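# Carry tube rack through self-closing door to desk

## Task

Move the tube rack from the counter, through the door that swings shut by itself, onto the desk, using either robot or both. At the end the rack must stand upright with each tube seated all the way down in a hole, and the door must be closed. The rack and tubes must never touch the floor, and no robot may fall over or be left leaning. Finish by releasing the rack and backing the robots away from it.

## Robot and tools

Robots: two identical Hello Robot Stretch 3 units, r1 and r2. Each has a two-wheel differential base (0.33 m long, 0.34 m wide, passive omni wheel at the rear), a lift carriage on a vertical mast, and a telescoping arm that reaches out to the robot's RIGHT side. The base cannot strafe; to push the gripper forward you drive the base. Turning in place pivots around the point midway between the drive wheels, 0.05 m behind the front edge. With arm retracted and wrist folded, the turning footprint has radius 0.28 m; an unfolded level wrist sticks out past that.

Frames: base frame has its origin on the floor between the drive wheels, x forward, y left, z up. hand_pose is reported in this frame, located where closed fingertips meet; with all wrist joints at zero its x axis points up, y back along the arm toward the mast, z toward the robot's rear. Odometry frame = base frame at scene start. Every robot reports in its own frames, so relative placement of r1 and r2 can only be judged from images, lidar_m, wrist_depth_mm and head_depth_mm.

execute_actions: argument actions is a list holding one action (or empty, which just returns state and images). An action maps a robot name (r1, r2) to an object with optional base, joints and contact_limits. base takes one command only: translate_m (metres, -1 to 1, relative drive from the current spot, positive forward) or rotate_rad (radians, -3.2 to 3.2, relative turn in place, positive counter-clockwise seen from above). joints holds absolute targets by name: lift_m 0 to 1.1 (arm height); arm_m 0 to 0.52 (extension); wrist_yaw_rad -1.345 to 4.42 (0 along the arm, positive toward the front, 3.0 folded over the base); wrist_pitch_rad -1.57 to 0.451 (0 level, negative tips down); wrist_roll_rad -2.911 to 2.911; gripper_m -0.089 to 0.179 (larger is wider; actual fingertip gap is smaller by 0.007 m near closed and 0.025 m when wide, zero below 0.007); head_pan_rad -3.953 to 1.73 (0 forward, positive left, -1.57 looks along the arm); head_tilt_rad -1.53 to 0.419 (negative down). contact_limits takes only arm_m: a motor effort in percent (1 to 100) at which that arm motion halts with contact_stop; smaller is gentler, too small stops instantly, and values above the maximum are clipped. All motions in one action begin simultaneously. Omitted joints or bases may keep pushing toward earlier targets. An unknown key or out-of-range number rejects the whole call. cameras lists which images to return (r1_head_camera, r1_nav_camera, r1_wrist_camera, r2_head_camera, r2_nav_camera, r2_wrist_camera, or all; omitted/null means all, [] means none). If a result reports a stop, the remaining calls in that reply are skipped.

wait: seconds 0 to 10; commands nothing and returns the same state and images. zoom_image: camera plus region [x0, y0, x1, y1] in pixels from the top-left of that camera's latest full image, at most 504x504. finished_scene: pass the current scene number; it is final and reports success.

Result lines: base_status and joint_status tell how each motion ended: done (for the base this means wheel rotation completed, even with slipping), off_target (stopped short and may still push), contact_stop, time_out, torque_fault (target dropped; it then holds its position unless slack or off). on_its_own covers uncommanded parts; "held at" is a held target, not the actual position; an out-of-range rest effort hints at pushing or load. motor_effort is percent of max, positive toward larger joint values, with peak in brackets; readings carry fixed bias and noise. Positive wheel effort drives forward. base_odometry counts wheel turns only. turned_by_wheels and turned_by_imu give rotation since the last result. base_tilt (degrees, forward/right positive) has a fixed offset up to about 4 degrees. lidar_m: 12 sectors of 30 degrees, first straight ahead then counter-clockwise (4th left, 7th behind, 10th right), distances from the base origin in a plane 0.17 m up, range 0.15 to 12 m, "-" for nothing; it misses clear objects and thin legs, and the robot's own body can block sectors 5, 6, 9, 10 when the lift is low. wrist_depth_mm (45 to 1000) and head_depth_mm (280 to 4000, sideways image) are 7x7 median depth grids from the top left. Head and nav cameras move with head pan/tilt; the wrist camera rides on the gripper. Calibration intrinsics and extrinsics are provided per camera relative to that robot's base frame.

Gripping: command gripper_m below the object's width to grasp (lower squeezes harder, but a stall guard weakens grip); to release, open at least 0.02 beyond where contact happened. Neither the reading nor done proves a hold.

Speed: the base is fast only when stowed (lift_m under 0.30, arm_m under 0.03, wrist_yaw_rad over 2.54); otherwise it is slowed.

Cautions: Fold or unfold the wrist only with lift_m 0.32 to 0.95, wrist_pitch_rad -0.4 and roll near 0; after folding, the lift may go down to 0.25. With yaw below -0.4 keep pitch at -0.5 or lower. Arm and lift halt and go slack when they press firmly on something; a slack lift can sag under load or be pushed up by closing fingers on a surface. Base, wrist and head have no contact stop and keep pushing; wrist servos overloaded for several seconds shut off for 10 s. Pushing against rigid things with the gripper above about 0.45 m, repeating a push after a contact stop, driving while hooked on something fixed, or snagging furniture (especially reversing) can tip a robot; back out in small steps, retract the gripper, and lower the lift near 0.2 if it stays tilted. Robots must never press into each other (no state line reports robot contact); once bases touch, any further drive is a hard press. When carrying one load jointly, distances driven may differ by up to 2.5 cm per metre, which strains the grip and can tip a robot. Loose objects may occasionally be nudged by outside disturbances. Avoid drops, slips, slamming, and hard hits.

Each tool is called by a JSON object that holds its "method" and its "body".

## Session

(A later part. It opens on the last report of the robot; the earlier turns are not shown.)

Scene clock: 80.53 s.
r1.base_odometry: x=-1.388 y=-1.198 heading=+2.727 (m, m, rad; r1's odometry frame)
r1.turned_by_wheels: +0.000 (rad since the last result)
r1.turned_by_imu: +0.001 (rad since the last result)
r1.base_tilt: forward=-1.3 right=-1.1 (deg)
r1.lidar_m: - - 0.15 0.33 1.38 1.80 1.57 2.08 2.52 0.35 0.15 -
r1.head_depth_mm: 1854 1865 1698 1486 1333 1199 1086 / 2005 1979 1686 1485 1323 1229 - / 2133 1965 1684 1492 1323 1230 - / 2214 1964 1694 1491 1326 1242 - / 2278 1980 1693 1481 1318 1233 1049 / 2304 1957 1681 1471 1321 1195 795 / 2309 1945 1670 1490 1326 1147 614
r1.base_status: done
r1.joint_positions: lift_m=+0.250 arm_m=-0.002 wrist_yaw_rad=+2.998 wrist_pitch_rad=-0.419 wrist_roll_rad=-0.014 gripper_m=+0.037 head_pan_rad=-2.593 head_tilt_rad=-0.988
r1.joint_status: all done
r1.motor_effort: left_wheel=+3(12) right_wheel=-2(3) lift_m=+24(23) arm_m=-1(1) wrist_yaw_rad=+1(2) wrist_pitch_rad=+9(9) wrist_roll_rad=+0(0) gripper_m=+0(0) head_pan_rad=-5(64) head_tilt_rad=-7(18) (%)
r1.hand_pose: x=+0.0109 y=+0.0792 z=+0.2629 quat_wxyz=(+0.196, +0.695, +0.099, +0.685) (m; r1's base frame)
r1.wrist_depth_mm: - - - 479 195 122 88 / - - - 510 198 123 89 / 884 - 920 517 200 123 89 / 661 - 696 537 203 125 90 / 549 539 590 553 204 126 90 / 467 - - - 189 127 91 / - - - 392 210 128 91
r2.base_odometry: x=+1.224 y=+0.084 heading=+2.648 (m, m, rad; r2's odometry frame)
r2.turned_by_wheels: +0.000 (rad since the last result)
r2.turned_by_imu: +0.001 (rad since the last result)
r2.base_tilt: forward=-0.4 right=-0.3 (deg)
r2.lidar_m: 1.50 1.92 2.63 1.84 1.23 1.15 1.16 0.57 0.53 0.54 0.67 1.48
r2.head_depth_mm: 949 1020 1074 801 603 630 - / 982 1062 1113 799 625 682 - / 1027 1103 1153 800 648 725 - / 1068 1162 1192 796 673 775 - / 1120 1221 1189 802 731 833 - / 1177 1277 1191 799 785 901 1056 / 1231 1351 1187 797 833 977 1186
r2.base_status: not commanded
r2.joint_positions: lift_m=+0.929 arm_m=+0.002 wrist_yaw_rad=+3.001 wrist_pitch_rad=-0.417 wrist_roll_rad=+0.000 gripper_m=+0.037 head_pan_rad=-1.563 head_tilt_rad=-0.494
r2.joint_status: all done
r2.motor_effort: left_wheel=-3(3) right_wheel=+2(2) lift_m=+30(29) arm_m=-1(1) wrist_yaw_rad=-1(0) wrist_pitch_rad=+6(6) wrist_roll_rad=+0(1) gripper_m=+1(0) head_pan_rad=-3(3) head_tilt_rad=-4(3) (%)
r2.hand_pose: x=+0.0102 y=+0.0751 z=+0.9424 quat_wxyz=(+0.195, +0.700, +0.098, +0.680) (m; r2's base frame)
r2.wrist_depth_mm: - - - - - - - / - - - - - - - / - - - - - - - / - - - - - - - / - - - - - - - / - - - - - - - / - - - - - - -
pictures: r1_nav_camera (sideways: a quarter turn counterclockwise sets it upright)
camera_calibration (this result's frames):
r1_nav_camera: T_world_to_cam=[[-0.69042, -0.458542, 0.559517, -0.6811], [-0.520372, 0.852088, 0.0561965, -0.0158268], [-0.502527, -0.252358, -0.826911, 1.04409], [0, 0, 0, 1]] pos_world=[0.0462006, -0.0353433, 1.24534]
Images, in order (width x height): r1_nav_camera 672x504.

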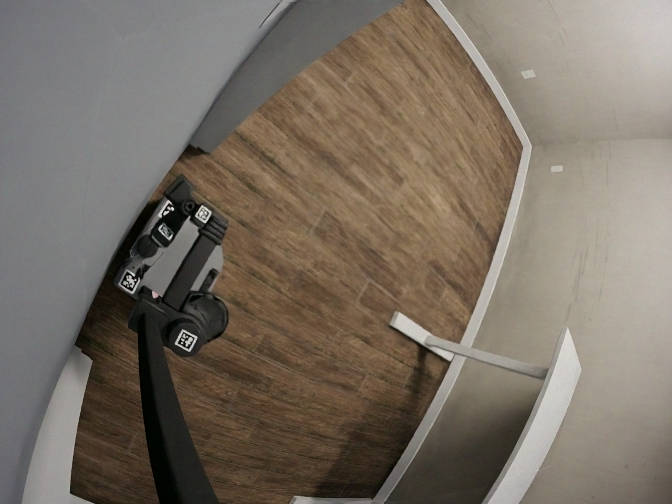

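{"method": "execute_actions", "body": {"actions": [{"r1":{"base":{"translate_m":0.12},"joints":{"lift_m":0.33}},"r2":{"base":{"translate_m":0.079},"joints":{"wrist_yaw_rad":0,"gripper_m":0.179}}}], "cameras": []}}

{"method": "execute_actions", "body": {"actions": [{"r1":{"base":{"translate_m":0.3}},"r2":{"joints":{"wrist_pitch_rad":0,"lift_m":0.846,"arm_m":0.25}}}], "cameras": ["r1_nav_camera","r2_head_camera","r2_wrist_camera"]}}

Scene clock: 90.43 s.
r1.base_odometry: x=-1.498 y=-1.150 heading=+2.727 (m, m, rad; r1's odometry frame)
r1.turned_by_wheels: +0.000 (rad since the last result)
r1.turned_by_imu: -0.049 (rad since the last result)
r1.base_tilt: forward=-1.2 right=-1.0 (deg)
r1.lidar_m: - - 0.15 0.22 0.53 1.80 1.67 2.16 2.56 0.39 0.29 0.15
r1.head_depth_mm: 1887 1870 1700 1487 1325 1217 1084 / 2090 1967 1695 1490 1322 - - / 2147 1963 1702 1491 1324 1234 - / 2234 1959 1683 1486 1325 1243 - / 2331 1946 1680 1471 1329 - 1060 / 2345 1958 1681 1486 1321 1194 1071 / 2315 1946 1688 1473 1318 1095 1085
r1.base_status: done
r1.joint_positions: lift_m=+0.330 arm_m=-0.002 wrist_yaw_rad=+2.998 wrist_pitch_rad=-0.418 wrist_roll_rad=-0.014 gripper_m=+0.037 head_pan_rad=-2.593 head_tilt_rad=-0.989
r1.joint_status: all done
r1.motor_effort: left_wheel=+2(28) right_wheel=+0(16) lift_m=+46(46) arm_m=-1(1) wrist_yaw_rad=+2(1) wrist_pitch_rad=+8(9) wrist_roll_rad=+0(1) gripper_m=+0(0) head_pan_rad=-5(27) head_tilt_rad=-7(16) (%)
r1.hand_pose: x=+0.0108 y=+0.0793 z=+0.3423 quat_wxyz=(+0.196, +0.695, +0.098, +0.685) (m; r1's base frame)
r1.wrist_depth_mm: - - 456 259 177 134 108 / - - 502 277 185 138 111 / - - 537 293 194 143 114 / 805 - 601 315 202 149 117 / 653 651 655 369 209 154 121 / 546 557 - 429 209 160 124 / 472 489 - 373 243 166 128
r2.base_odometry: x=+1.154 y=+0.122 heading=+2.648 (m, m, rad; r2's odometry frame)
r2.turned_by_wheels: +0.000 (rad since the last result)
r2.turned_by_imu: +0.001 (rad since the last result)
r2.base_tilt: forward=-0.4 right=-0.3 (deg)
r2.lidar_m: 1.43 1.82 2.60 1.77 1.31 1.22 0.92 0.61 0.56 0.57 0.71 1.41
r2.head_depth_mm: 973 1043 1105 802 626 665 - / 1010 1095 1136 800 648 705 - / 1051 1142 1183 792 674 - - / 1099 1198 1190 800 730 822 941 / 1152 1254 1190 796 780 869 1041 / 1207 1318 1189 799 831 960 1122 / 1268 1396 1186 831 897 1045 1273
r2.base_status: done
r2.joint_positions: lift_m=+0.929 arm_m=+0.002 wrist_yaw_rad=+0.002 wrist_pitch_rad=-0.417 wrist_roll_rad=+0.000 gripper_m=+0.179 head_pan_rad=-1.563 head_tilt_rad=-0.494
r2.joint_status: all done
r2.motor_effort: left_wheel=-3(4) right_wheel=+2(4) lift_m=+30(30) arm_m=-1(1) wrist_yaw_rad=-2(3) wrist_pitch_rad=+6(6) wrist_roll_rad=+0(0) gripper_m=+0(93) head_pan_rad=-3(2) head_tilt_rad=-4(3) (%)
r2.hand_pose: x=-0.0211 y=-0.3718 z=+0.9424 quat_wxyz=(+0.692, +0.147, -0.691, -0.146) (m; r2's base frame)
r2.wrist_depth_mm: - 906 945 526 831 763 703 / 497 512 526 508 583 604 641 / 538 451 392 377 389 403 416 / 627 526 452 390 330 310 309 / 742 595 507 433 386 341 290 / - 686 566 490 421 389 333 / - 815 645 540 464 414 350
pictures: none
No camera images: the call's "cameras" was empty. Leave "cameras" out to get every camera's image.

Scene clock: 95.07 s.
r1.base_odometry: x=-1.773 y=-1.029 heading=+2.727 (m, m, rad; r1's odometry frame)
r1.turned_by_wheels: +0.000 (rad since the last result)
r1.turned_by_imu: +0.022 (rad since the last result)
r1.base_tilt: forward=-1.4 right=-1.2 (deg)
r1.lidar_m: 0.20 0.16 0.16 0.18 0.28 1.85 1.97 2.49 0.48 0.99 1.38 0.39
r1.head_depth_mm: 2212 1933 1692 1491 1323 1216 1082 / 2272 1949 1688 1483 1317 - - / 2325 1954 1693 1487 1325 1225 - / 2317 1963 1692 1482 1325 1237 - / 2332 1947 1688 1431 1282 - 1066 / 2265 591 685 849 1269 1209 1076 / 448 508 612 987 1318 1190 1084
r1.base_status: done
r1.joint_positions: lift_m=+0.330 arm_m=-0.002 wrist_yaw_rad=+2.998 wrist_pitch_rad=-0.418 wrist_roll_rad=-0.014 gripper_m=+0.037 head_pan_rad=-2.595 head_tilt_rad=-0.991
r1.joint_status: not commanded
r1.motor_effort: left_wheel=+3(80) right_wheel=+1(5) lift_m=+43(45) arm_m=-1(1) wrist_yaw_rad=+1(1) wrist_pitch_rad=+8(8) wrist_roll_rad=+1(0) gripper_m=-1(0) head_pan_rad=-4(5) head_tilt_rad=-6(6) (%)
r1.hand_pose: x=+0.0108 y=+0.0794 z=+0.3424 quat_wxyz=(+0.195, +0.695, +0.098, +0.685) (m; r1's base frame)
r1.wrist_depth_mm: 397 - 242 203 178 157 140 / 446 - 264 221 189 166 148 / 502 - 292 240 203 177 156 / 565 - 320 260 219 188 164 / 623 577 361 294 235 201 175 / 552 555 - 332 249 215 186 / 468 489 - 346 289 232 199
r2.base_odometry: x=+1.154 y=+0.122 heading=+2.648 (m, m, rad; r2's odometry frame)
r2.turned_by_wheels: +0.000 (rad since the last result)
r2.turned_by_imu: +0.000 (rad since the last result)
r2.base_tilt: forward=-0.4 right=-0.2 (deg)
r2.lidar_m: 1.43 1.83 2.60 1.27 1.31 1.22 0.92 0.61 0.56 0.57 0.71 1.41
r2.head_depth_mm: 975 1042 1106 799 - 702 768 / 1014 1092 1138 838 - 741 815 / 1058 1144 1187 800 - 784 876 / 1102 1198 1189 798 741 825 949 / 1154 1249 1186 800 780 884 1024 / 1208 1316 1193 801 826 962 1128 / 1263 1396 1188 830 896 1042 1273
r2.base_status: not commanded
r2.joint_positions: lift_m=+0.847 arm_m=+0.250 wrist_yaw_rad=+0.001 wrist_pitch_rad=-0.020 wrist_roll_rad=+0.000 gripper_m=+0.179 head_pan_rad=-1.563 head_tilt_rad=-0.494
r2.joint_status: all done
r2.motor_effort: left_wheel=-3(4) right_wheel=+2(2) lift_m=+13(26) arm_m=+3(5) wrist_yaw_rad=-1(1) wrist_pitch_rad=+7(8) wrist_roll_rad=-1(0) gripper_m=+1(0) head_pan_rad=-3(2) head_tilt_rad=-4(4) (%)
r2.hand_pose: x=-0.0213 y=-0.6503 z=+0.9561 quat_wxyz=(+0.707, +0.007, -0.707, -0.007) (m; r2's base frame)
r2.wrist_depth_mm: - 900 787 731 657 599 545 / - 915 823 743 667 606 565 / - 957 832 740 676 632 569 / 605 613 546 317 610 618 578 / 359 337 313 298 329 381 380 / - 230 235 238 245 246 254 / - 175 178 179 181 181 -
pictures: r1_nav_camera (sideways: a quarter turn counterclockwise sets it upright), r2_head_camera (sideways: a quarter turn clockwise sets it upright), r2_wrist_camera
camera_calibration (this result's frames):
r1_nav_camera: T_world_to_cam=[[-0.69261, -0.457819, 0.557399, -0.678327], [-0.518687, 0.853115, 0.0561972, -0.0158378], [-0.501254, -0.250193, -0.828341, 1.04594], [0, 0, 0, 1]] pos_world=[0.046249, -0.0353532, 1.24538]
r2_head_camera: T_world_to_cam=[[-0.0126597, 0.487167, -0.873217, 1.15453], [0.999919, 0.00750809, -0.0103079, 0.00591969], [0.00153454, -0.873277, -0.487222, 0.598229], [0, 0, 0, 1]] pos_world=[0.00777877, -0.0400716, 1.29968]
r2_wrist_camera: T_world_to_cam=[[-0.998722, 0.0458524, 0.0212667, -0.0150995], [-0.0142775, 0.147693, -0.98893, 1.08428], [-0.0484857, -0.98797, -0.14685, -0.341777], [0, 0, 0, 1]] pos_world=[-0.0161708, -0.497113, 1.0224]
Images, in order (width x height): r1_nav_camera 672x504, r2_head_camera 896x504, r2_wrist_camera 644x364.

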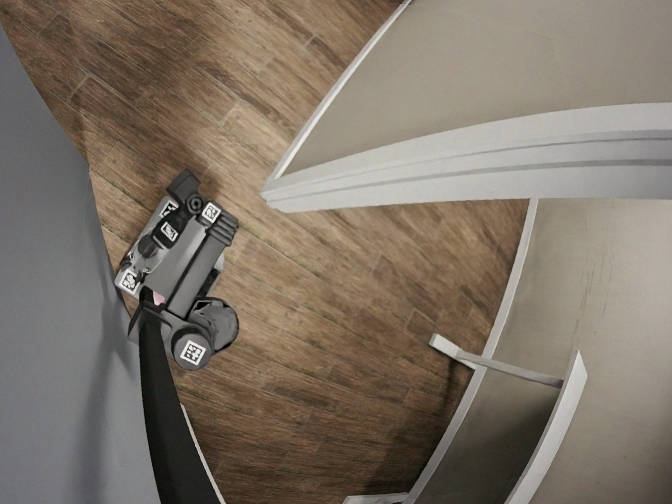

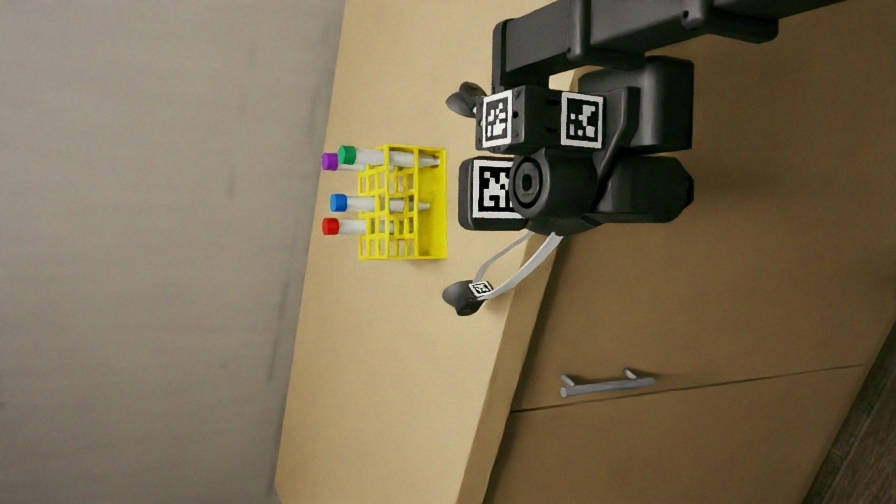

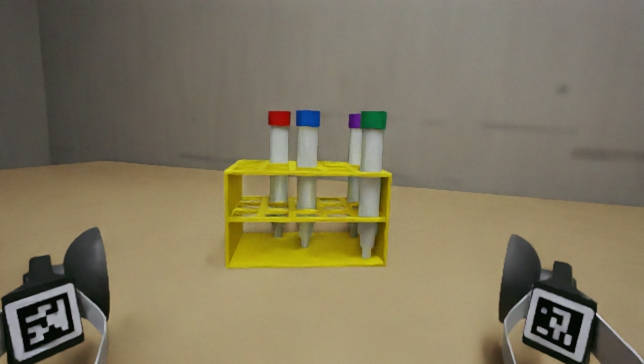

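{"method": "execute_actions", "body": {"actions": [{"r1":{"base":{"translate_m":0.22}},"r2":{"joints":{"arm_m":0.40}}}], "cameras": ["r2_wrist_camera"]}}

{"method": "execute_actions", "body": {"actions": [{"r1":{"base":{"rotate_rad":0.7}},"r2":{"joints":{"gripper_m":0.10}}}], "cameras": ["r1_nav_camera","r2_wrist_camera","r2_head_camera"]}}

Scene clock: 105.73 s.
r1.base_odometry: x=-1.974 y=-0.940 heading=+2.727 (m, m, rad; r1's odometry frame)
r1.turned_by_wheels: +0.000 (rad since the last result)
r1.turned_by_imu: +0.000 (rad since the last result)
r1.base_tilt: forward=-1.2 right=-1.2 (deg)
r1.lidar_m: 0.26 0.18 0.17 0.18 0.24 0.59 2.18 0.63 0.70 1.76 1.26 2.21
r1.head_depth_mm: 2311 1964 1695 1486 1320 1210 974 / 2341 1965 1683 1486 1323 - - / 2311 1965 1702 1481 1333 1231 - / 2193 1875 1621 1436 1324 1242 - / 589 709 900 1257 1326 - 1061 / 615 775 1024 1410 1319 1214 1075 / 678 856 1174 1458 1317 1192 1089
r1.base_status: done
r1.joint_positions: lift_m=+0.330 arm_m=-0.002 wrist_yaw_rad=+2.998 wrist_pitch_rad=-0.418 wrist_roll_rad=-0.014 gripper_m=+0.037 head_pan_rad=-2.595 head_tilt_rad=-0.991
r1.joint_status: not commanded
r1.motor_effort: left_wheel=+2(32) right_wheel=+0(3) lift_m=+43(43) arm_m=-1(1) wrist_yaw_rad=+1(1) wrist_pitch_rad=+8(8) wrist_roll_rad=+1(0) gripper_m=+1(1) head_pan_rad=-4(4) head_tilt_rad=-5(5) (%)
r1.hand_pose: x=+0.0108 y=+0.0794 z=+0.3424 quat_wxyz=(+0.195, +0.695, +0.098, +0.685) (m; r1's base frame)
r1.wrist_depth_mm: 275 - 220 200 185 170 159 / 300 - 239 217 197 182 169 / 335 - 259 234 214 195 180 / 383 - 284 257 231 209 191 / 448 400 316 288 254 228 207 / 515 459 - 326 274 248 225 / 465 491 - 351 316 276 242
r2.base_odometry: x=+1.154 y=+0.122 heading=+2.648 (m, m, rad; r2's odometry frame)
r2.turned_by_wheels: +0.000 (rad since the last result)
r2.turned_by_imu: +0.001 (rad since the last result)
r2.base_tilt: forward=-0.4 right=-0.2 (deg)
r2.lidar_m: 1.43 1.82 2.59 1.36 1.31 1.22 0.92 0.61 0.56 0.57 0.71 1.41
r2.head_depth_mm: 973 1044 1109 838 - 703 767 / 1011 1086 1139 - 637 723 815 / 1054 1142 1189 - 701 770 874 / 1102 1191 1188 763 732 824 945 / 1148 1259 1187 798 778 887 1026 / 1210 1318 1191 800 825 957 1125 / 1265 1399 1186 831 895 1042 1271
r2.base_status: not commanded
r2.joint_positions: lift_m=+0.847 arm_m=+0.400 wrist_yaw_rad=+0.001 wrist_pitch_rad=-0.020 wrist_roll_rad=+0.000 gripper_m=+0.179 head_pan_rad=-1.563 head_tilt_rad=-0.494
r2.joint_status: all done
r2.motor_effort: left_wheel=-3(4) right_wheel=+2(2) lift_m=+13(13) arm_m=+3(3) wrist_yaw_rad=+0(2) wrist_pitch_rad=+7(7) wrist_roll_rad=+0(0) gripper_m=+0(0) head_pan_rad=-3(4) head_tilt_rad=-4(3) (%)
r2.hand_pose: x=-0.0213 y=-0.8004 z=+0.9562 quat_wxyz=(+0.707, +0.007, -0.707, -0.007) (m; r2's base frame)
r2.wrist_depth_mm: 822 731 651 588 531 485 451 / 859 750 658 583 533 493 457 / 876 770 676 578 166 493 461 / 593 623 170 161 165 504 466 / 356 127 169 143 125 338 380 / - 126 160 151 134 131 251 / - 133 157 150 129 167 -
pictures: r2_wrist_camera
camera_calibration (this result's frames):
r2_wrist_camera: T_world_to_cam=[[-0.99872, 0.0459038, 0.0212614, -0.00818837], [-0.0142701, 0.147582, -0.988947, 1.10639], [-0.0485342, -0.987984, -0.146738, -0.490092], [0, 0, 0, 1]] pos_world=[-0.0161759, -0.64711, 1.02242]
Images, in order (width x height): r2_wrist_camera 644x364.

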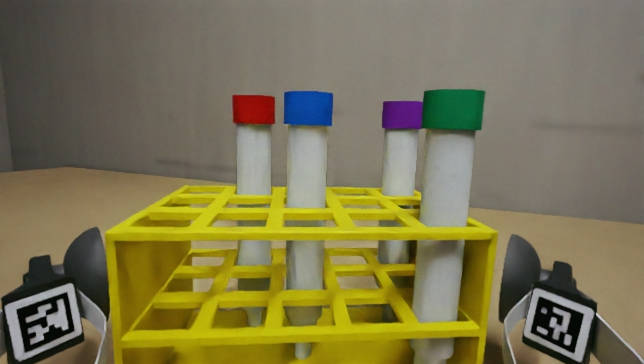

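Scene clock: 108.17 s.
r1.base_odometry: x=-1.974 y=-0.940 heading=-2.856 (m, m, rad; r1's odometry frame)
r1.turned_by_wheels: +0.700 (rad since the last result)
r1.turned_by_imu: +0.698 (rad since the last result)
r1.base_tilt: forward=-1.3 right=-1.1 (deg)
r1.lidar_m: - - 0.15 0.19 2.29 2.18 0.63 0.85 1.80 1.26 0.19 0.15
r1.head_depth_mm: 761 829 908 1028 1316 1214 1085 / 915 1014 1145 1295 1298 - - / 1143 1306 1502 1475 1324 1232 - / 1524 1823 1678 1488 1320 1233 - / 2152 1952 1701 1477 1324 - 1061 / 2200 1961 1677 1481 1319 1211 1070 / 1748 1903 1691 1482 1319 1191 1088
r1.base_status: done
r1.joint_positions: lift_m=+0.330 arm_m=-0.002 wrist_yaw_rad=+2.998 wrist_pitch_rad=-0.418 wrist_roll_rad=-0.014 gripper_m=+0.037 head_pan_rad=-2.595 head_tilt_rad=-0.991
r1.joint_status: not commanded
r1.motor_effort: left_wheel=+1(9) right_wheel=+2(5) lift_m=+44(43) arm_m=-1(1) wrist_yaw_rad=+1(2) wrist_pitch_rad=+8(8) wrist_roll_rad=+0(1) gripper_m=+1(0) head_pan_rad=-4(4) head_tilt_rad=-6(5) (%)
r1.hand_pose: x=+0.0108 y=+0.0794 z=+0.3424 quat_wxyz=(+0.195, +0.695, +0.098, +0.685) (m; r1's base frame)
r1.wrist_depth_mm: - - 520 230 149 110 87 / - - 609 247 155 113 89 / - - 719 265 161 116 91 / 796 - 750 282 168 119 93 / 654 646 692 333 174 124 95 / 548 549 - 383 170 127 97 / 475 494 - 320 197 132 100
r2.base_odometry: x=+1.154 y=+0.122 heading=+2.648 (m, m, rad; r2's odometry frame)
r2.turned_by_wheels: +0.000 (rad since the last result)
r2.turned_by_imu: +0.000 (rad since the last result)
r2.base_tilt: forward=-0.4 right=-0.2 (deg)
r2.lidar_m: 1.43 1.82 2.60 1.30 1.32 1.22 0.92 0.61 0.56 0.57 0.71 1.41
r2.head_depth_mm: 974 1043 1105 840 - 701 767 / 1012 1087 1135 - 639 721 816 / 1054 1140 1182 - 698 771 875 / 1104 1195 1185 764 731 824 946 / 1148 1249 1185 799 778 884 1031 / 1206 1324 1187 798 823 958 1125 / 1264 1385 1184 831 894 1041 1279
r2.base_status: not commanded
r2.joint_positions: lift_m=+0.847 arm_m=+0.400 wrist_yaw_rad=+0.001 wrist_pitch_rad=-0.020 wrist_roll_rad=+0.000 gripper_m=+0.101 head_pan_rad=-1.563 head_tilt_rad=-0.494
r2.joint_status: all done
r2.motor_effort: left_wheel=-3(4) right_wheel=+2(2) lift_m=+13(13) arm_m=+2(3) wrist_yaw_rad=-1(1) wrist_pitch_rad=+7(7) wrist_roll_rad=+0(1) gripper_m=-22(100) head_pan_rad=-3(2) head_tilt_rad=-4(4) (%)
r2.hand_pose: x=-0.0213 y=-0.8004 z=+0.9562 quat_wxyz=(+0.707, +0.007, -0.707, -0.007) (m; r2's base frame)
r2.wrist_depth_mm: 810 741 641 578 532 488 444 / 844 743 673 586 546 496 455 / 859 753 676 179 174 495 469 / 594 616 177 173 179 506 471 / 327 149 183 156 132 354 385 / 240 139 176 160 139 133 248 / - 144 164 166 142 174 191
pictures: r1_nav_camera (sideways: a quarter turn counterclockwise sets it upright), r2_head_camera (sideways: a quarter turn clockwise sets it upright), r2_wrist_camera
camera_calibration (this result's frames):
r1_nav_camera: T_world_to_cam=[[-0.69261, -0.457819, 0.557399, -0.678326], [-0.518688, 0.853115, 0.0561972, -0.0158378], [-0.501253, -0.250193, -0.828341, 1.04594], [0, 0, 0, 1]] pos_world=[0.046249, -0.0353532, 1.24538]
r2_head_camera: T_world_to_cam=[[-0.0126586, 0.487167, -0.873217, 1.15453], [0.999919, 0.00750582, -0.0103079, 0.00591969], [0.00153256, -0.873277, -0.487222, 0.598229], [0, 0, 0, 1]] pos_world=[0.00777868, -0.0400716, 1.29968]
r2_wrist_camera: T_world_to_cam=[[-0.99872, 0.0458876, 0.0212613, -0.00819621], [-0.014273, 0.147568, -0.988949, 1.10638], [-0.048518, -0.987987, -0.146724, -0.490125], [0, 0, 0, 1]] pos_world=[-0.0161741, -0.647128, 1.02242]
Images, in order (width x height): r1_nav_camera 672x504, r2_head_camera 896x504, r2_wrist_camera 644x364.

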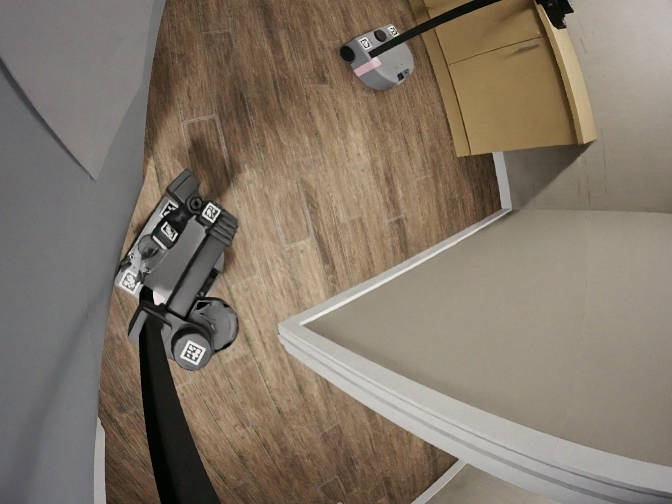

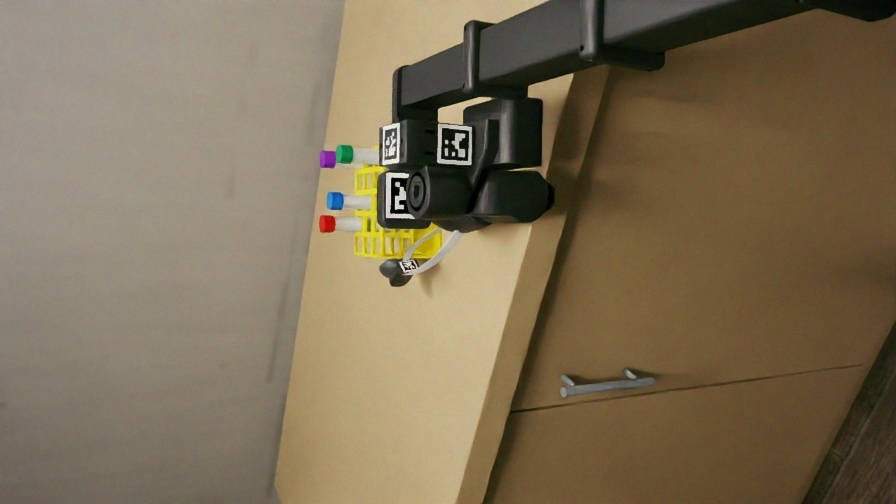

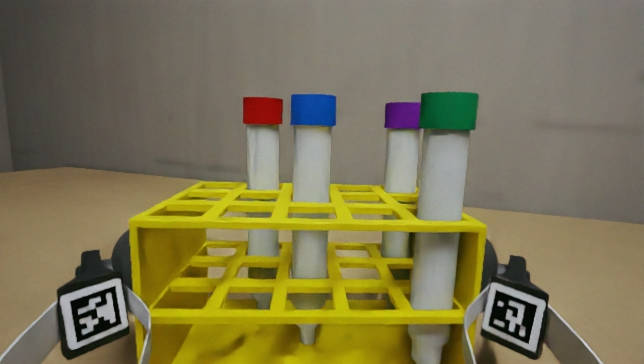

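{"method": "execute_actions", "body": {"actions": [{"r1":{"base":{"translate_m":0.2}},"r2":{"joints":{"lift_m":0.89}}}], "cameras": ["r2_wrist_camera"]}}

{"method": "execute_actions", "body": {"actions": [{"r1":{"base":{"translate_m":0.2}},"r2":{"joints":{"arm_m":0.003}}}], "cameras": []}}

{"method": "execute_actions", "body": {"actions": [{"r1":{"base":{"rotate_rad":0.8}},"r2":{"joints":{"wrist_yaw_rad":0.8}}}], "cameras": ["r1_nav_camera","r2_wrist_camera"]}}

Scene clock: 119.97 s.
r1.base_odometry: x=-2.166 y=-0.997 heading=-2.856 (m, m, rad; r1's odometry frame)
r1.turned_by_wheels: +0.000 (rad since the last result)
r1.turned_by_imu: -0.001 (rad since the last result)
r1.base_tilt: forward=-1.0 right=-1.2 (deg)
r1.lidar_m: 0.15 - 0.15 0.18 0.44 2.36 0.83 1.12 1.32 2.09 1.97 0.20
r1.head_depth_mm: 1007 1099 1201 1368 1329 1214 1086 / 1208 1342 1497 1471 1327 - - / 1519 1719 1690 1484 1321 1228 - / 2019 1964 1693 1477 1322 1247 - / 2305 1960 1689 1482 1326 - 1061 / 2215 1946 1687 1476 1322 1213 1075 / 1755 1935 1684 1479 1321 1193 1083
r1.base_status: done
r1.joint_positions: lift_m=+0.330 arm_m=-0.002 wrist_yaw_rad=+2.998 wrist_pitch_rad=-0.418 wrist_roll_rad=-0.014 gripper_m=+0.037 head_pan_rad=-2.595 head_tilt_rad=-0.991
r1.joint_status: not commanded
r1.motor_effort: left_wheel=+2(22) right_wheel=+2(4) lift_m=+43(43) arm_m=-1(1) wrist_yaw_rad=+1(1) wrist_pitch_rad=+8(8) wrist_roll_rad=+0(0) gripper_m=-1(1) head_pan_rad=-4(4) head_tilt_rad=-6(6) (%)
r1.hand_pose: x=+0.0108 y=+0.0794 z=+0.3424 quat_wxyz=(+0.195, +0.695, +0.098, +0.685) (m; r1's base frame)
r1.wrist_depth_mm: - - 298 213 166 136 115 / - - 330 229 175 142 119 / - - 369 246 185 149 124 / 804 - 397 267 196 157 129 / 659 649 468 303 209 164 135 / 551 558 - 352 214 174 140 / 470 491 - 337 251 184 147
r2.base_odometry: x=+1.154 y=+0.122 heading=+2.648 (m, m, rad; r2's odometry frame)
r2.turned_by_wheels: +0.000 (rad since the last result)
r2.turned_by_imu: +0.001 (rad since the last result)
r2.base_tilt: forward=-0.4 right=-0.2 (deg)
r2.lidar_m: 1.43 1.82 2.60 1.44 1.32 1.22 0.92 0.61 0.56 0.57 0.71 1.41
r2.head_depth_mm: 974 1040 1107 - 642 687 764 / 1011 1091 1152 701 648 723 814 / 1057 1143 1191 - 674 772 875 / 1097 1192 1228 764 731 827 945 / 1155 1251 1187 798 779 885 1027 / 1206 1315 1186 800 824 956 1126 / 1266 1391 1180 831 894 1047 1270
r2.base_status: not commanded
r2.joint_positions: lift_m=+0.889 arm_m=+0.400 wrist_yaw_rad=+0.001 wrist_pitch_rad=-0.026 wrist_roll_rad=+0.000 gripper_m=+0.101 head_pan_rad=-1.563 head_tilt_rad=-0.494
r2.joint_status: all done
r2.motor_effort: left_wheel=-4(3) right_wheel=+2(2) lift_m=+31(29) arm_m=+3(2) wrist_yaw_rad=-1(1) wrist_pitch_rad=+9(9) wrist_roll_rad=+0(0) gripper_m=-23(21) head_pan_rad=-3(3) head_tilt_rad=-3(3) (%)
r2.hand_pose: x=-0.0213 y=-0.8002 z=+0.9973 quat_wxyz=(+0.707, +0.010, -0.707, -0.009) (m; r2's base frame)
r2.wrist_depth_mm: 830 723 639 589 531 478 440 / 867 756 647 593 544 486 455 / 869 773 671 178 175 498 463 / 835 754 179 180 173 510 470 / 440 148 184 157 133 482 469 / 325 140 175 160 139 133 345 / - 144 165 166 142 238 258
pictures: r2_wrist_camera
camera_calibration (this result's frames):
r2_wrist_camera: T_world_to_cam=[[-0.99872, 0.0457388, 0.0215812, -0.00951708], [-0.0142765, 0.154398, -0.987906, 1.1514], [-0.0485177, -0.986949, -0.153547, -0.476259], [0, 0, 0, 1]] pos_world=[-0.0161739, -0.647382, 1.06455]
Images, in order (width x height): r2_wrist_camera 644x364.

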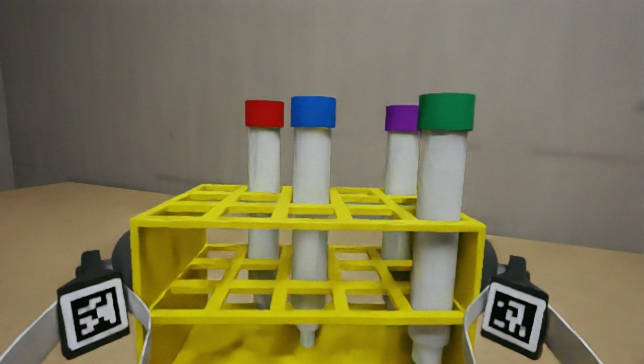

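Scene clock: 124.10 s.
r1.base_odometry: x=-2.358 y=-1.053 heading=-2.856 (m, m, rad; r1's odometry frame)
r1.turned_by_wheels: +0.000 (rad since the last result)
r1.turned_by_imu: +0.000 (rad since the last result)
r1.base_tilt: forward=-1.2 right=-1.2 (deg)
r1.lidar_m: 1.37 0.16 0.16 0.18 0.31 2.54 1.03 1.38 1.40 2.23 1.81 1.80
r1.head_depth_mm: 1250 1359 1488 1482 1326 1213 1085 / 1495 1669 1647 1495 1324 - - / 1876 1908 1684 1482 1320 1228 - / 2276 1948 1696 1490 1322 1229 - / 2308 1958 1680 1486 1324 - 1064 / 1928 1943 1682 1491 1322 1211 1073 / 1848 1949 1659 1475 1322 1190 1086
r1.base_status: done
r1.joint_positions: lift_m=+0.330 arm_m=-0.002 wrist_yaw_rad=+2.998 wrist_pitch_rad=-0.418 wrist_roll_rad=-0.014 gripper_m=+0.037 head_pan_rad=-2.595 head_tilt_rad=-0.991
r1.joint_status: not commanded
r1.motor_effort: left_wheel=+2(19) right_wheel=+2(5) lift_m=+43(44) arm_m=-1(1) wrist_yaw_rad=+1(1) wrist_pitch_rad=+8(8) wrist_roll_rad=+0(1) gripper_m=+0(0) head_pan_rad=-3(4) head_tilt_rad=-6(6) (%)
r1.hand_pose: x=+0.0108 y=+0.0794 z=+0.3424 quat_wxyz=(+0.195, +0.695, +0.098, +0.685) (m; r1's base frame)
r1.wrist_depth_mm: 481 - 252 206 175 151 133 / 557 - 274 222 185 160 140 / 657 - 305 239 198 169 147 / 744 - 331 262 213 179 155 / 656 649 375 296 229 192 170 / 550 548 - 335 239 204 578 / 474 497 - 346 278 224 522
r2.base_odometry: x=+1.154 y=+0.122 heading=+2.648 (m, m, rad; r2's odometry frame)
r2.turned_by_wheels: +0.000 (rad since the last result)
r2.turned_by_imu: +0.000 (rad since the last result)
r2.base_tilt: forward=-0.4 right=-0.2 (deg)
r2.lidar_m: 1.43 1.82 2.60 1.52 1.31 1.22 0.91 0.61 0.56 0.57 0.71 1.42
r2.head_depth_mm: 975 1048 1106 799 625 684 737 / 1013 1092 1133 801 428 695 802 / 1055 1143 1187 800 448 462 - / 1105 1197 1186 798 459 823 972 / 1155 1255 1188 799 766 891 1027 / 1208 1324 1190 800 824 958 1127 / 1263 1389 1190 831 898 1041 1275
r2.base_status: not commanded
r2.joint_positions: lift_m=+0.889 arm_m=+0.003 wrist_yaw_rad=+0.000 wrist_pitch_rad=-0.027 wrist_roll_rad=+0.000 gripper_m=+0.101 head_pan_rad=-1.563 head_tilt_rad=-0.494
r2.joint_status: all done
r2.motor_effort: left_wheel=-3(3) right_wheel=+1(2) lift_m=+31(31) arm_m=-3(2) wrist_yaw_rad=+0(1) wrist_pitch_rad=+9(9) wrist_roll_rad=+0(1) gripper_m=-22(22) head_pan_rad=-3(3) head_tilt_rad=-4(3) (%)
r2.hand_pose: x=-0.0214 y=-0.4038 z=+0.9970 quat_wxyz=(+0.707, +0.010, -0.707, -0.010) (m; r2's base frame)
r2.wrist_depth_mm: - - - 959 860 794 728 / - - - 951 872 788 749 / - - - 178 176 827 748 / 798 833 179 179 173 827 742 / 488 149 183 157 133 484 518 / 538 140 176 160 140 133 345 / - 145 165 167 142 291 266
pictures: none
No camera images: the call's "cameras" was empty. Leave "cameras" out to get every camera's image.

Scene clock: 126.33 s.
r1.base_odometry: x=-2.358 y=-1.053 heading=-2.056 (m, m, rad; r1's odometry frame)
r1.turned_by_wheels: +0.800 (rad since the last result)
r1.turned_by_imu: +0.800 (rad since the last result)
r1.base_tilt: forward=-1.2 right=-1.1 (deg)
r1.lidar_m: - - 0.15 0.50 1.03 1.05 2.04 1.39 1.92 1.80 1.78 -
r1.head_depth_mm: 1848 1999 1715 1494 1335 1220 1087 / 1917 1703 1703 1496 1329 - - / 2058 1935 1705 1504 1335 1232 - / 2203 2005 1701 1505 1328 1246 - / 2243 1994 1701 1499 1328 1237 1062 / 2381 1978 1710 1499 1328 1199 1077 / 2232 1989 1706 1497 1325 1196 1083
r1.base_status: done
r1.joint_positions: lift_m=+0.330 arm_m=-0.002 wrist_yaw_rad=+2.999 wrist_pitch_rad=-0.417 wrist_roll_rad=-0.014 gripper_m=+0.037 head_pan_rad=-2.625 head_tilt_rad=-0.978
r1.joint_status: not commanded
r1.motor_effort: left_wheel=+0(15) right_wheel=+3(12) lift_m=+43(43) arm_m=-1(1) wrist_yaw_rad=+1(1) wrist_pitch_rad=+8(8) wrist_roll_rad=+0(1) gripper_m=-1(1) head_pan_rad=+16(17) head_tilt_rad=-13(12) (%)
r1.hand_pose: x=+0.0107 y=+0.0794 z=+0.3425 quat_wxyz=(+0.195, +0.695, +0.098, +0.685) (m; r1's base frame)
r1.wrist_depth_mm: - - - - 222 122 84 / - - - - 220 121 84 / - - - - 217 120 83 / 811 - 894 788 215 120 83 / 651 657 718 674 213 119 83 / 556 559 - 573 190 118 82 / 473 490 - 494 208 118 81
r2.base_odometry: x=+1.154 y=+0.122 heading=+2.648 (m, m, rad; r2's odometry frame)
r2.turned_by_wheels: +0.000 (rad since the last result)
r2.turned_by_imu: +0.000 (rad since the last result)
r2.base_tilt: forward=-0.4 right=-0.2 (deg)
r2.lidar_m: 1.43 1.82 2.60 1.51 1.31 1.22 0.92 0.61 0.56 0.57 0.71 1.41
r2.head_depth_mm: 977 1048 1103 800 624 683 736 / 1010 1091 1136 798 648 726 801 / 1053 1142 1188 799 674 771 870 / 1105 1199 1187 800 732 815 912 / 1152 1253 1186 800 775 870 - / 1213 1316 1188 800 570 428 - / 1268 1394 1189 819 424 405 1248
r2.base_status: not commanded
r2.joint_positions: lift_m=+0.889 arm_m=+0.003 wrist_yaw_rad=+0.798 wrist_pitch_rad=-0.027 wrist_roll_rad=+0.000 gripper_m=+0.101 head_pan_rad=-1.563 head_tilt_rad=-0.494
r2.joint_status: all done
r2.motor_effort: left_wheel=-2(3) right_wheel=+1(2) lift_m=+31(31) arm_m=-4(4) wrist_yaw_rad=+2(3) wrist_pitch_rad=+9(9) wrist_roll_rad=+0(0) gripper_m=-22(22) head_pan_rad=-3(3) head_tilt_rad=-3(4) (%)
r2.hand_pose: x=+0.1615 y=-0.3267 z=+0.9970 quat_wxyz=(+0.655, +0.284, -0.648, +0.266) (m; r2's base frame)
r2.wrist_depth_mm: 988 - - - - - 848 / - - - - - - 867 / - - - 178 177 - 852 / - - 180 180 174 - 845 / - 148 184 158 133 485 519 / - 140 175 160 140 133 348 / - 144 165 167 143 452 313
pictures: r1_nav_camera (sideways: a quarter turn counterclockwise sets it upright), r2_wrist_camera
camera_calibration (this result's frames):
r1_nav_camera: T_world_to_cam=[[-0.699462, -0.433256, 0.568367, -0.692574], [-0.492352, 0.868581, 0.0561895, -0.0159894], [-0.518017, -0.240534, -0.820854, 1.03631], [0, 0, 0, 1]] pos_world=[0.0445226, -0.0369068, 1.24519]
r2_wrist_camera: T_world_to_cam=[[-0.730436, -0.682638, 0.0216239, -0.129956], [-0.121116, 0.098307, -0.987758, 1.07945], [0.672156, -0.724114, -0.154485, -0.0297343], [0, 0, 0, 1]] pos_world=[0.0557996, -0.216362, 1.06445]
Images, in order (width x height): r1_nav_camera 672x504, r2_wrist_camera 644x364.

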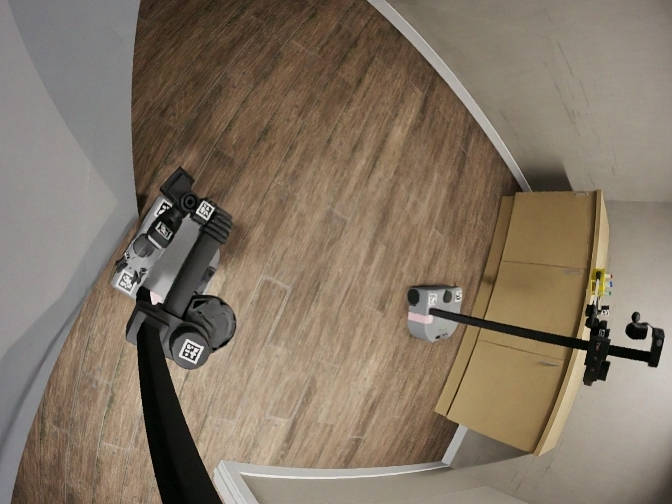

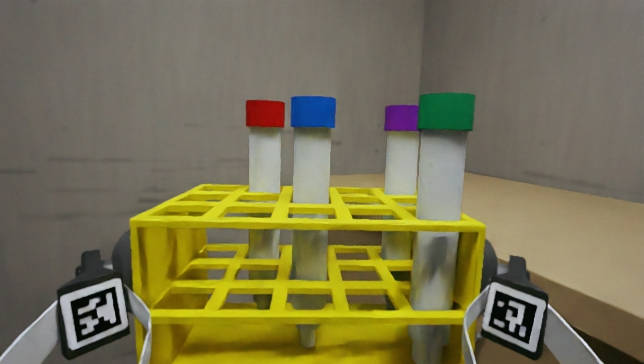

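{"method": "execute_actions", "body": {"actions": [{"r1":{"base":{"translate_m":0.25},"joints":{"head_pan_rad":-3.1}},"r2":{"base":{"rotate_rad":1.62},"joints":{"wrist_yaw_rad":1.6,"head_pan_rad":0,"head_tilt_rad":-0.6}}}], "cameras": ["r1_nav_camera","r2_nav_camera","r2_head_camera"]}}

{"method": "execute_actions", "body": {"actions": [{"r2":{"base":{"translate_m":0.9},"joints":{"head_tilt_rad":-0.9}}}], "cameras": ["r2_nav_camera","r2_head_camera"]}}

Scene clock: 146.90 s.
r1.base_odometry: x=-2.474 y=-1.274 heading=-2.056 (m, m, rad; r1's odometry frame)
r1.turned_by_wheels: +0.000 (rad since the last result)
r1.turned_by_imu: +0.000 (rad since the last result)
r1.base_tilt: forward=-1.2 right=-1.3 (deg)
r1.lidar_m: - - 0.15 0.19 3.02 1.21 1.85 1.74 1.90 1.78 1.33 1.13
r1.head_depth_mm: 2234 1951 1703 1496 1333 1220 1073 / 2333 1977 1686 1490 1324 - 1067 / 2205 1976 1681 1483 1343 - - / 2208 1962 1691 1482 1328 - - / 2147 1916 1689 1484 1315 1228 - / 2085 1849 1687 1471 1326 1212 - / 2189 1905 1682 1481 1322 1194 1093
r1.base_status: done
r1.joint_positions: lift_m=+0.330 arm_m=-0.002 wrist_yaw_rad=+2.999 wrist_pitch_rad=-0.417 wrist_roll_rad=-0.014 gripper_m=+0.037 head_pan_rad=-3.093 head_tilt_rad=-0.988
r1.joint_status: all done
r1.motor_effort: left_wheel=+5(7) right_wheel=+1(7) lift_m=+43(42) arm_m=-1(1) wrist_yaw_rad=+1(0) wrist_pitch_rad=+8(8) wrist_roll_rad=+1(1) gripper_m=+0(0) head_pan_rad=-5(64) head_tilt_rad=-7(13) (%)
r1.hand_pose: x=+0.0107 y=+0.0794 z=+0.3425 quat_wxyz=(+0.195, +0.695, +0.098, +0.685) (m; r1's base frame)
r1.wrist_depth_mm: - - 755 239 144 102 79 / - - - 253 148 104 81 / - - - 269 153 107 82 / 826 - 804 289 159 109 84 / 649 653 704 346 163 113 85 / 552 554 - 397 158 116 87 / 470 498 - 316 182 119 89
r2.base_odometry: x=+1.154 y=+0.122 heading=-2.015 (m, m, rad; r2's odometry frame)
r2.turned_by_wheels: +1.620 (rad since the last result)
r2.turned_by_imu: +1.648 (rad since the last result)
r2.base_tilt: forward=-0.4 right=-0.2 (deg)
r2.lidar_m: 1.75 1.29 1.22 0.86 0.60 0.56 0.57 0.74 1.41 1.45 1.89 1.76
r2.head_depth_mm: 1542 1670 1787 2021 1777 320 314 / 1561 1695 1754 1961 1785 1445 1210 / 1641 1794 1983 2115 1783 1476 1264 / 1691 1873 2073 2223 1777 1470 1262 / 1770 1955 2186 2264 1791 1478 1262 / 2777 3074 3017 2257 1776 1470 1259 / 2923 3280 3054 2243 1784 1466 1262
r2.base_status: done
r2.joint_positions: lift_m=+0.889 arm_m=+0.003 wrist_yaw_rad=+1.599 wrist_pitch_rad=-0.027 wrist_roll_rad=+0.000 gripper_m=+0.101 head_pan_rad=-0.007 head_tilt_rad=-0.593
r2.joint_status: all done
r2.motor_effort: left_wheel=-3(7) right_wheel=+2(5) lift_m=+31(31) arm_m=-3(3) wrist_yaw_rad=+0(4) wrist_pitch_rad=+9(9) wrist_roll_rad=+0(0) gripper_m=-22(22) head_pan_rad=+2(33) head_tilt_rad=-5(18) (%)
r2.hand_pose: x=+0.2340 y=-0.1412 z=+0.9970 quat_wxyz=(+0.500, +0.514, -0.486, +0.500) (m; r2's base frame)
r2.wrist_depth_mm: - - - - - - - / - - - - - - - / - - - - 176 - - / - - 179 179 175 - - / - 149 185 157 132 - - / - 140 175 161 141 133 - / - 144 165 167 143 - -
pictures: r1_nav_camera (sideways: a quarter turn counterclockwise sets it upright), r2_head_camera (sideways: a quarter turn clockwise sets it upright), r2_nav_camera (sideways: a quarter turn counterclockwise sets it upright)
camera_calibration (this result's frames):
r1_nav_camera: T_world_to_cam=[[-0.825368, -0.0714573, 0.560055, -0.680977], [-0.0482066, 0.997255, 0.0561962, -0.0187067], [-0.562533, 0.0193843, -0.826548, 1.04398], [0, 0, 0, 1]] pos_world=[0.0243148, -0.0502421, 1.24533]
r2_head_camera: T_world_to_cam=[[-0.570559, -0.00487387, -0.821242, 1.09016], [0.00624682, 0.999928, -0.0102743, 0.0119361], [0.821233, -0.0109923, -0.570487, 0.701563], [0, 0, 0, 1]] pos_world=[0.0457765, 0.0010898, 1.29564]
r2_nav_camera: T_world_to_cam=[[0.54485, 0.00583409, 0.838513, -1.05344], [0.0476351, -0.998576, -0.0240047, 0.0854727], [0.837179, 0.0530216, -0.544352, 0.655884], [0, 0, 0, 1]] pos_world=[0.0208012, 0.0567208, 1.24241]
Images, in order (width x height): r1_nav_camera 672x504, r2_head_camera 896x504, r2_nav_camera 672x504.

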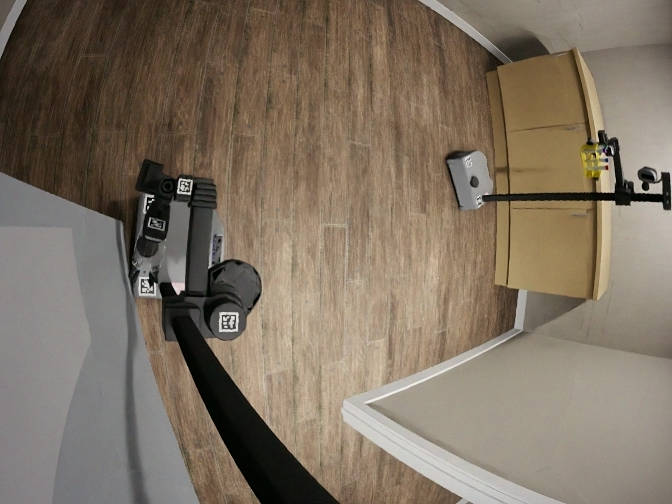

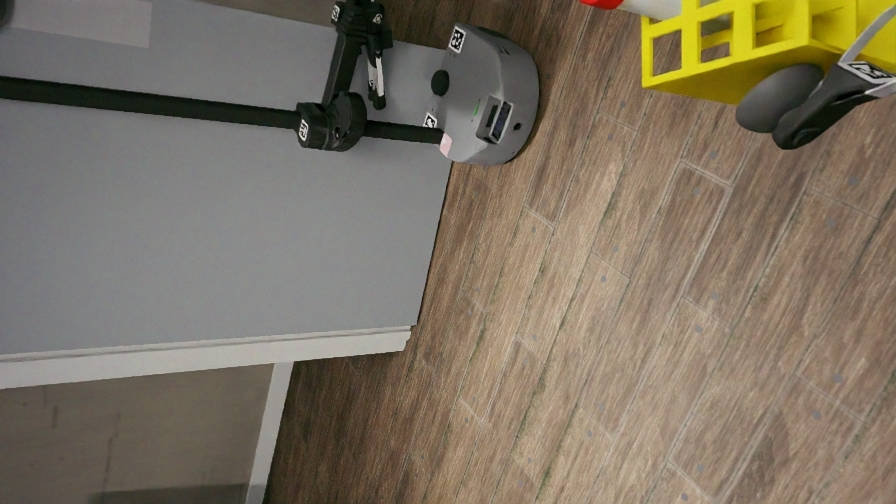

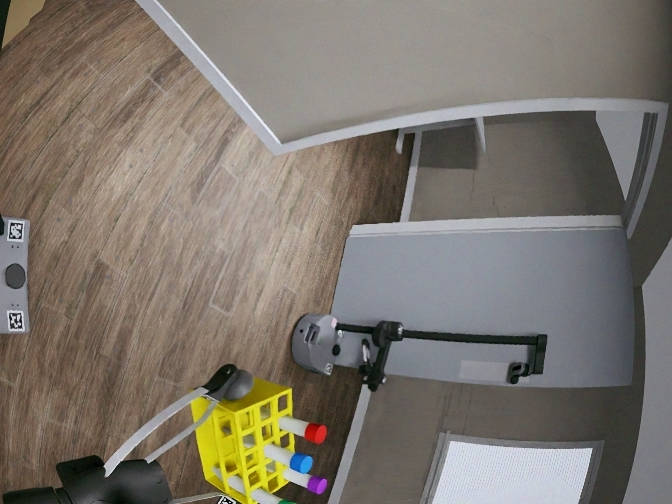

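Scene clock: 157.07 s.
r1.base_odometry: x=-2.474 y=-1.274 heading=-2.056 (m, m, rad; r1's odometry frame)
r1.turned_by_wheels: +0.000 (rad since the last result)
r1.turned_by_imu: -0.003 (rad since the last result)
r1.base_tilt: forward=-1.3 right=-1.1 (deg)
r1.lidar_m: - - 0.15 0.19 3.01 1.21 0.89 2.33 1.90 1.78 1.33 1.13
r1.head_depth_mm: 2257 1970 1695 1499 1333 1215 1076 / 2344 1977 1697 1489 1324 - 1061 / 1007 1880 1606 1488 1352 - - / 601 1968 1477 1464 1326 - - / 2155 1951 1602 1455 1328 1232 - / 2178 1970 1685 1477 1325 1210 - / 2209 1951 1670 1485 1326 1188 1091
r1.base_status: not commanded
r1.joint_positions: lift_m=+0.330 arm_m=-0.002 wrist_yaw_rad=+2.999 wrist_pitch_rad=-0.417 wrist_roll_rad=-0.014 gripper_m=+0.037 head_pan_rad=-3.093 head_tilt_rad=-0.988
r1.joint_status: not commanded
r1.motor_effort: left_wheel=+6(4) right_wheel=+1(1) lift_m=+43(43) arm_m=-1(1) wrist_yaw_rad=+0(1) wrist_pitch_rad=+8(8) wrist_roll_rad=+0(1) gripper_m=+0(1) head_pan_rad=-4(5) head_tilt_rad=-7(8) (%)
r1.hand_pose: x=+0.0107 y=+0.0794 z=+0.3425 quat_wxyz=(+0.195, +0.695, +0.098, +0.685) (m; r1's base frame)
r1.wrist_depth_mm: - - 752 240 143 102 79 / - - - 255 148 105 81 / - - - 272 154 107 82 / 811 - 790 288 158 110 84 / 649 648 706 344 165 113 85 / 544 551 - 396 157 116 87 / 479 490 - 316 183 119 89
r2.base_odometry: x=+0.768 y=-0.691 heading=-2.015 (m, m, rad; r2's odometry frame)
r2.turned_by_wheels: +0.000 (rad since the last result)
r2.turned_by_imu: +0.007 (rad since the last result)
r2.base_tilt: forward=-0.5 right=-0.3 (deg)
r2.lidar_m: 1.02 1.29 0.80 0.83 1.10 1.37 1.40 1.82 1.82 1.86 1.89 0.87
r2.head_depth_mm: 882 987 984 335 345 1255 1127 / 920 1043 1208 1397 1346 1261 1136 / 946 1090 1288 1529 1418 1257 1132 / 986 1143 1357 1564 1424 1260 1134 / 1025 1197 1433 1622 1424 1262 1130 / 1069 1273 1656 1621 1416 1260 1134 / 2119 2212 1898 1627 1421 1265 1130
r2.base_status: done
r2.joint_positions: lift_m=+0.889 arm_m=+0.003 wrist_yaw_rad=+1.599 wrist_pitch_rad=-0.027 wrist_roll_rad=+0.000 gripper_m=+0.101 head_pan_rad=-0.007 head_tilt_rad=-0.889
r2.joint_status: all done
r2.motor_effort: left_wheel=-3(5) right_wheel=+2(5) lift_m=+31(31) arm_m=-4(3) wrist_yaw_rad=+1(1) wrist_pitch_rad=+10(9) wrist_roll_rad=-1(0) gripper_m=-22(22) head_pan_rad=+2(2) head_tilt_rad=-6(32) (%)
r2.hand_pose: x=+0.2340 y=-0.1412 z=+0.9970 quat_wxyz=(+0.500, +0.514, -0.486, +0.500) (m; r2's base frame)
r2.wrist_depth_mm: - - 950 868 787 743 - / - - - 884 784 776 - / - - - 864 176 - - / - - 179 180 175 - - / - 156 184 158 133 - - / - 140 175 160 138 133 - / - 144 165 168 143 - -
pictures: r2_head_camera (sideways: a quarter turn clockwise sets it upright), r2_nav_camera (sideways: a quarter turn counterclockwise sets it upright)
camera_calibration (this result's frames):
r2_head_camera: T_world_to_cam=[[-0.785386, -0.00348177, -0.618997, 0.827886], [0.00311729, 0.999949, -0.00957981, 0.0110472], [0.618999, -0.00945343, -0.785335, 0.982242], [0, 0, 0, 1]] pos_world=[0.0421684, 0.00112146, 1.28395]
r2_nav_camera: T_world_to_cam=[[0.765836, 0.00439501, 0.643021, -0.79999], [0.0384158, -0.998503, -0.0389284, 0.104946], [0.641888, 0.054515, -0.764858, 0.943897], [0, 0, 0, 1]] pos_world=[0.00275377, 0.0568482, 1.24044]
Images, in order (width x height): r2_head_camera 896x504, r2_nav_camera 672x504.

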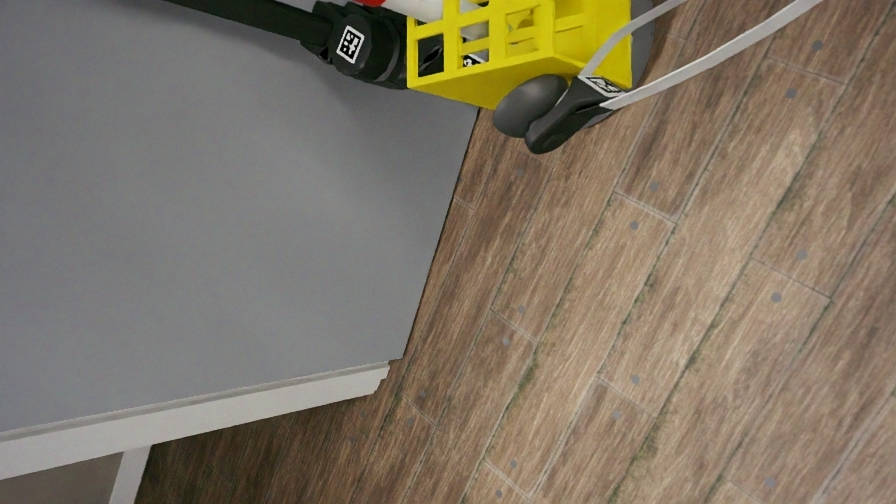

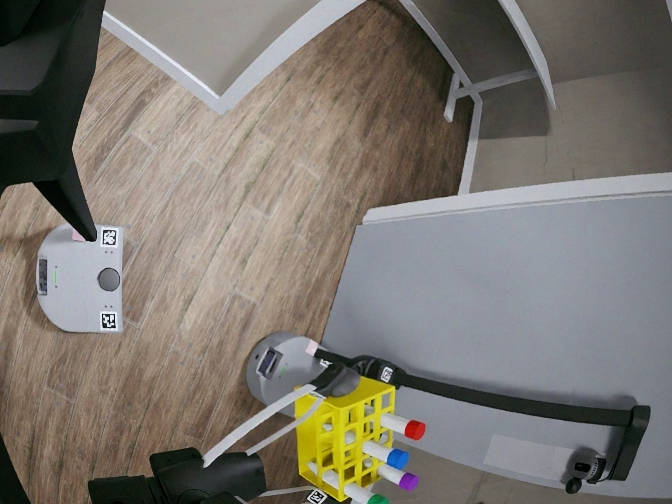

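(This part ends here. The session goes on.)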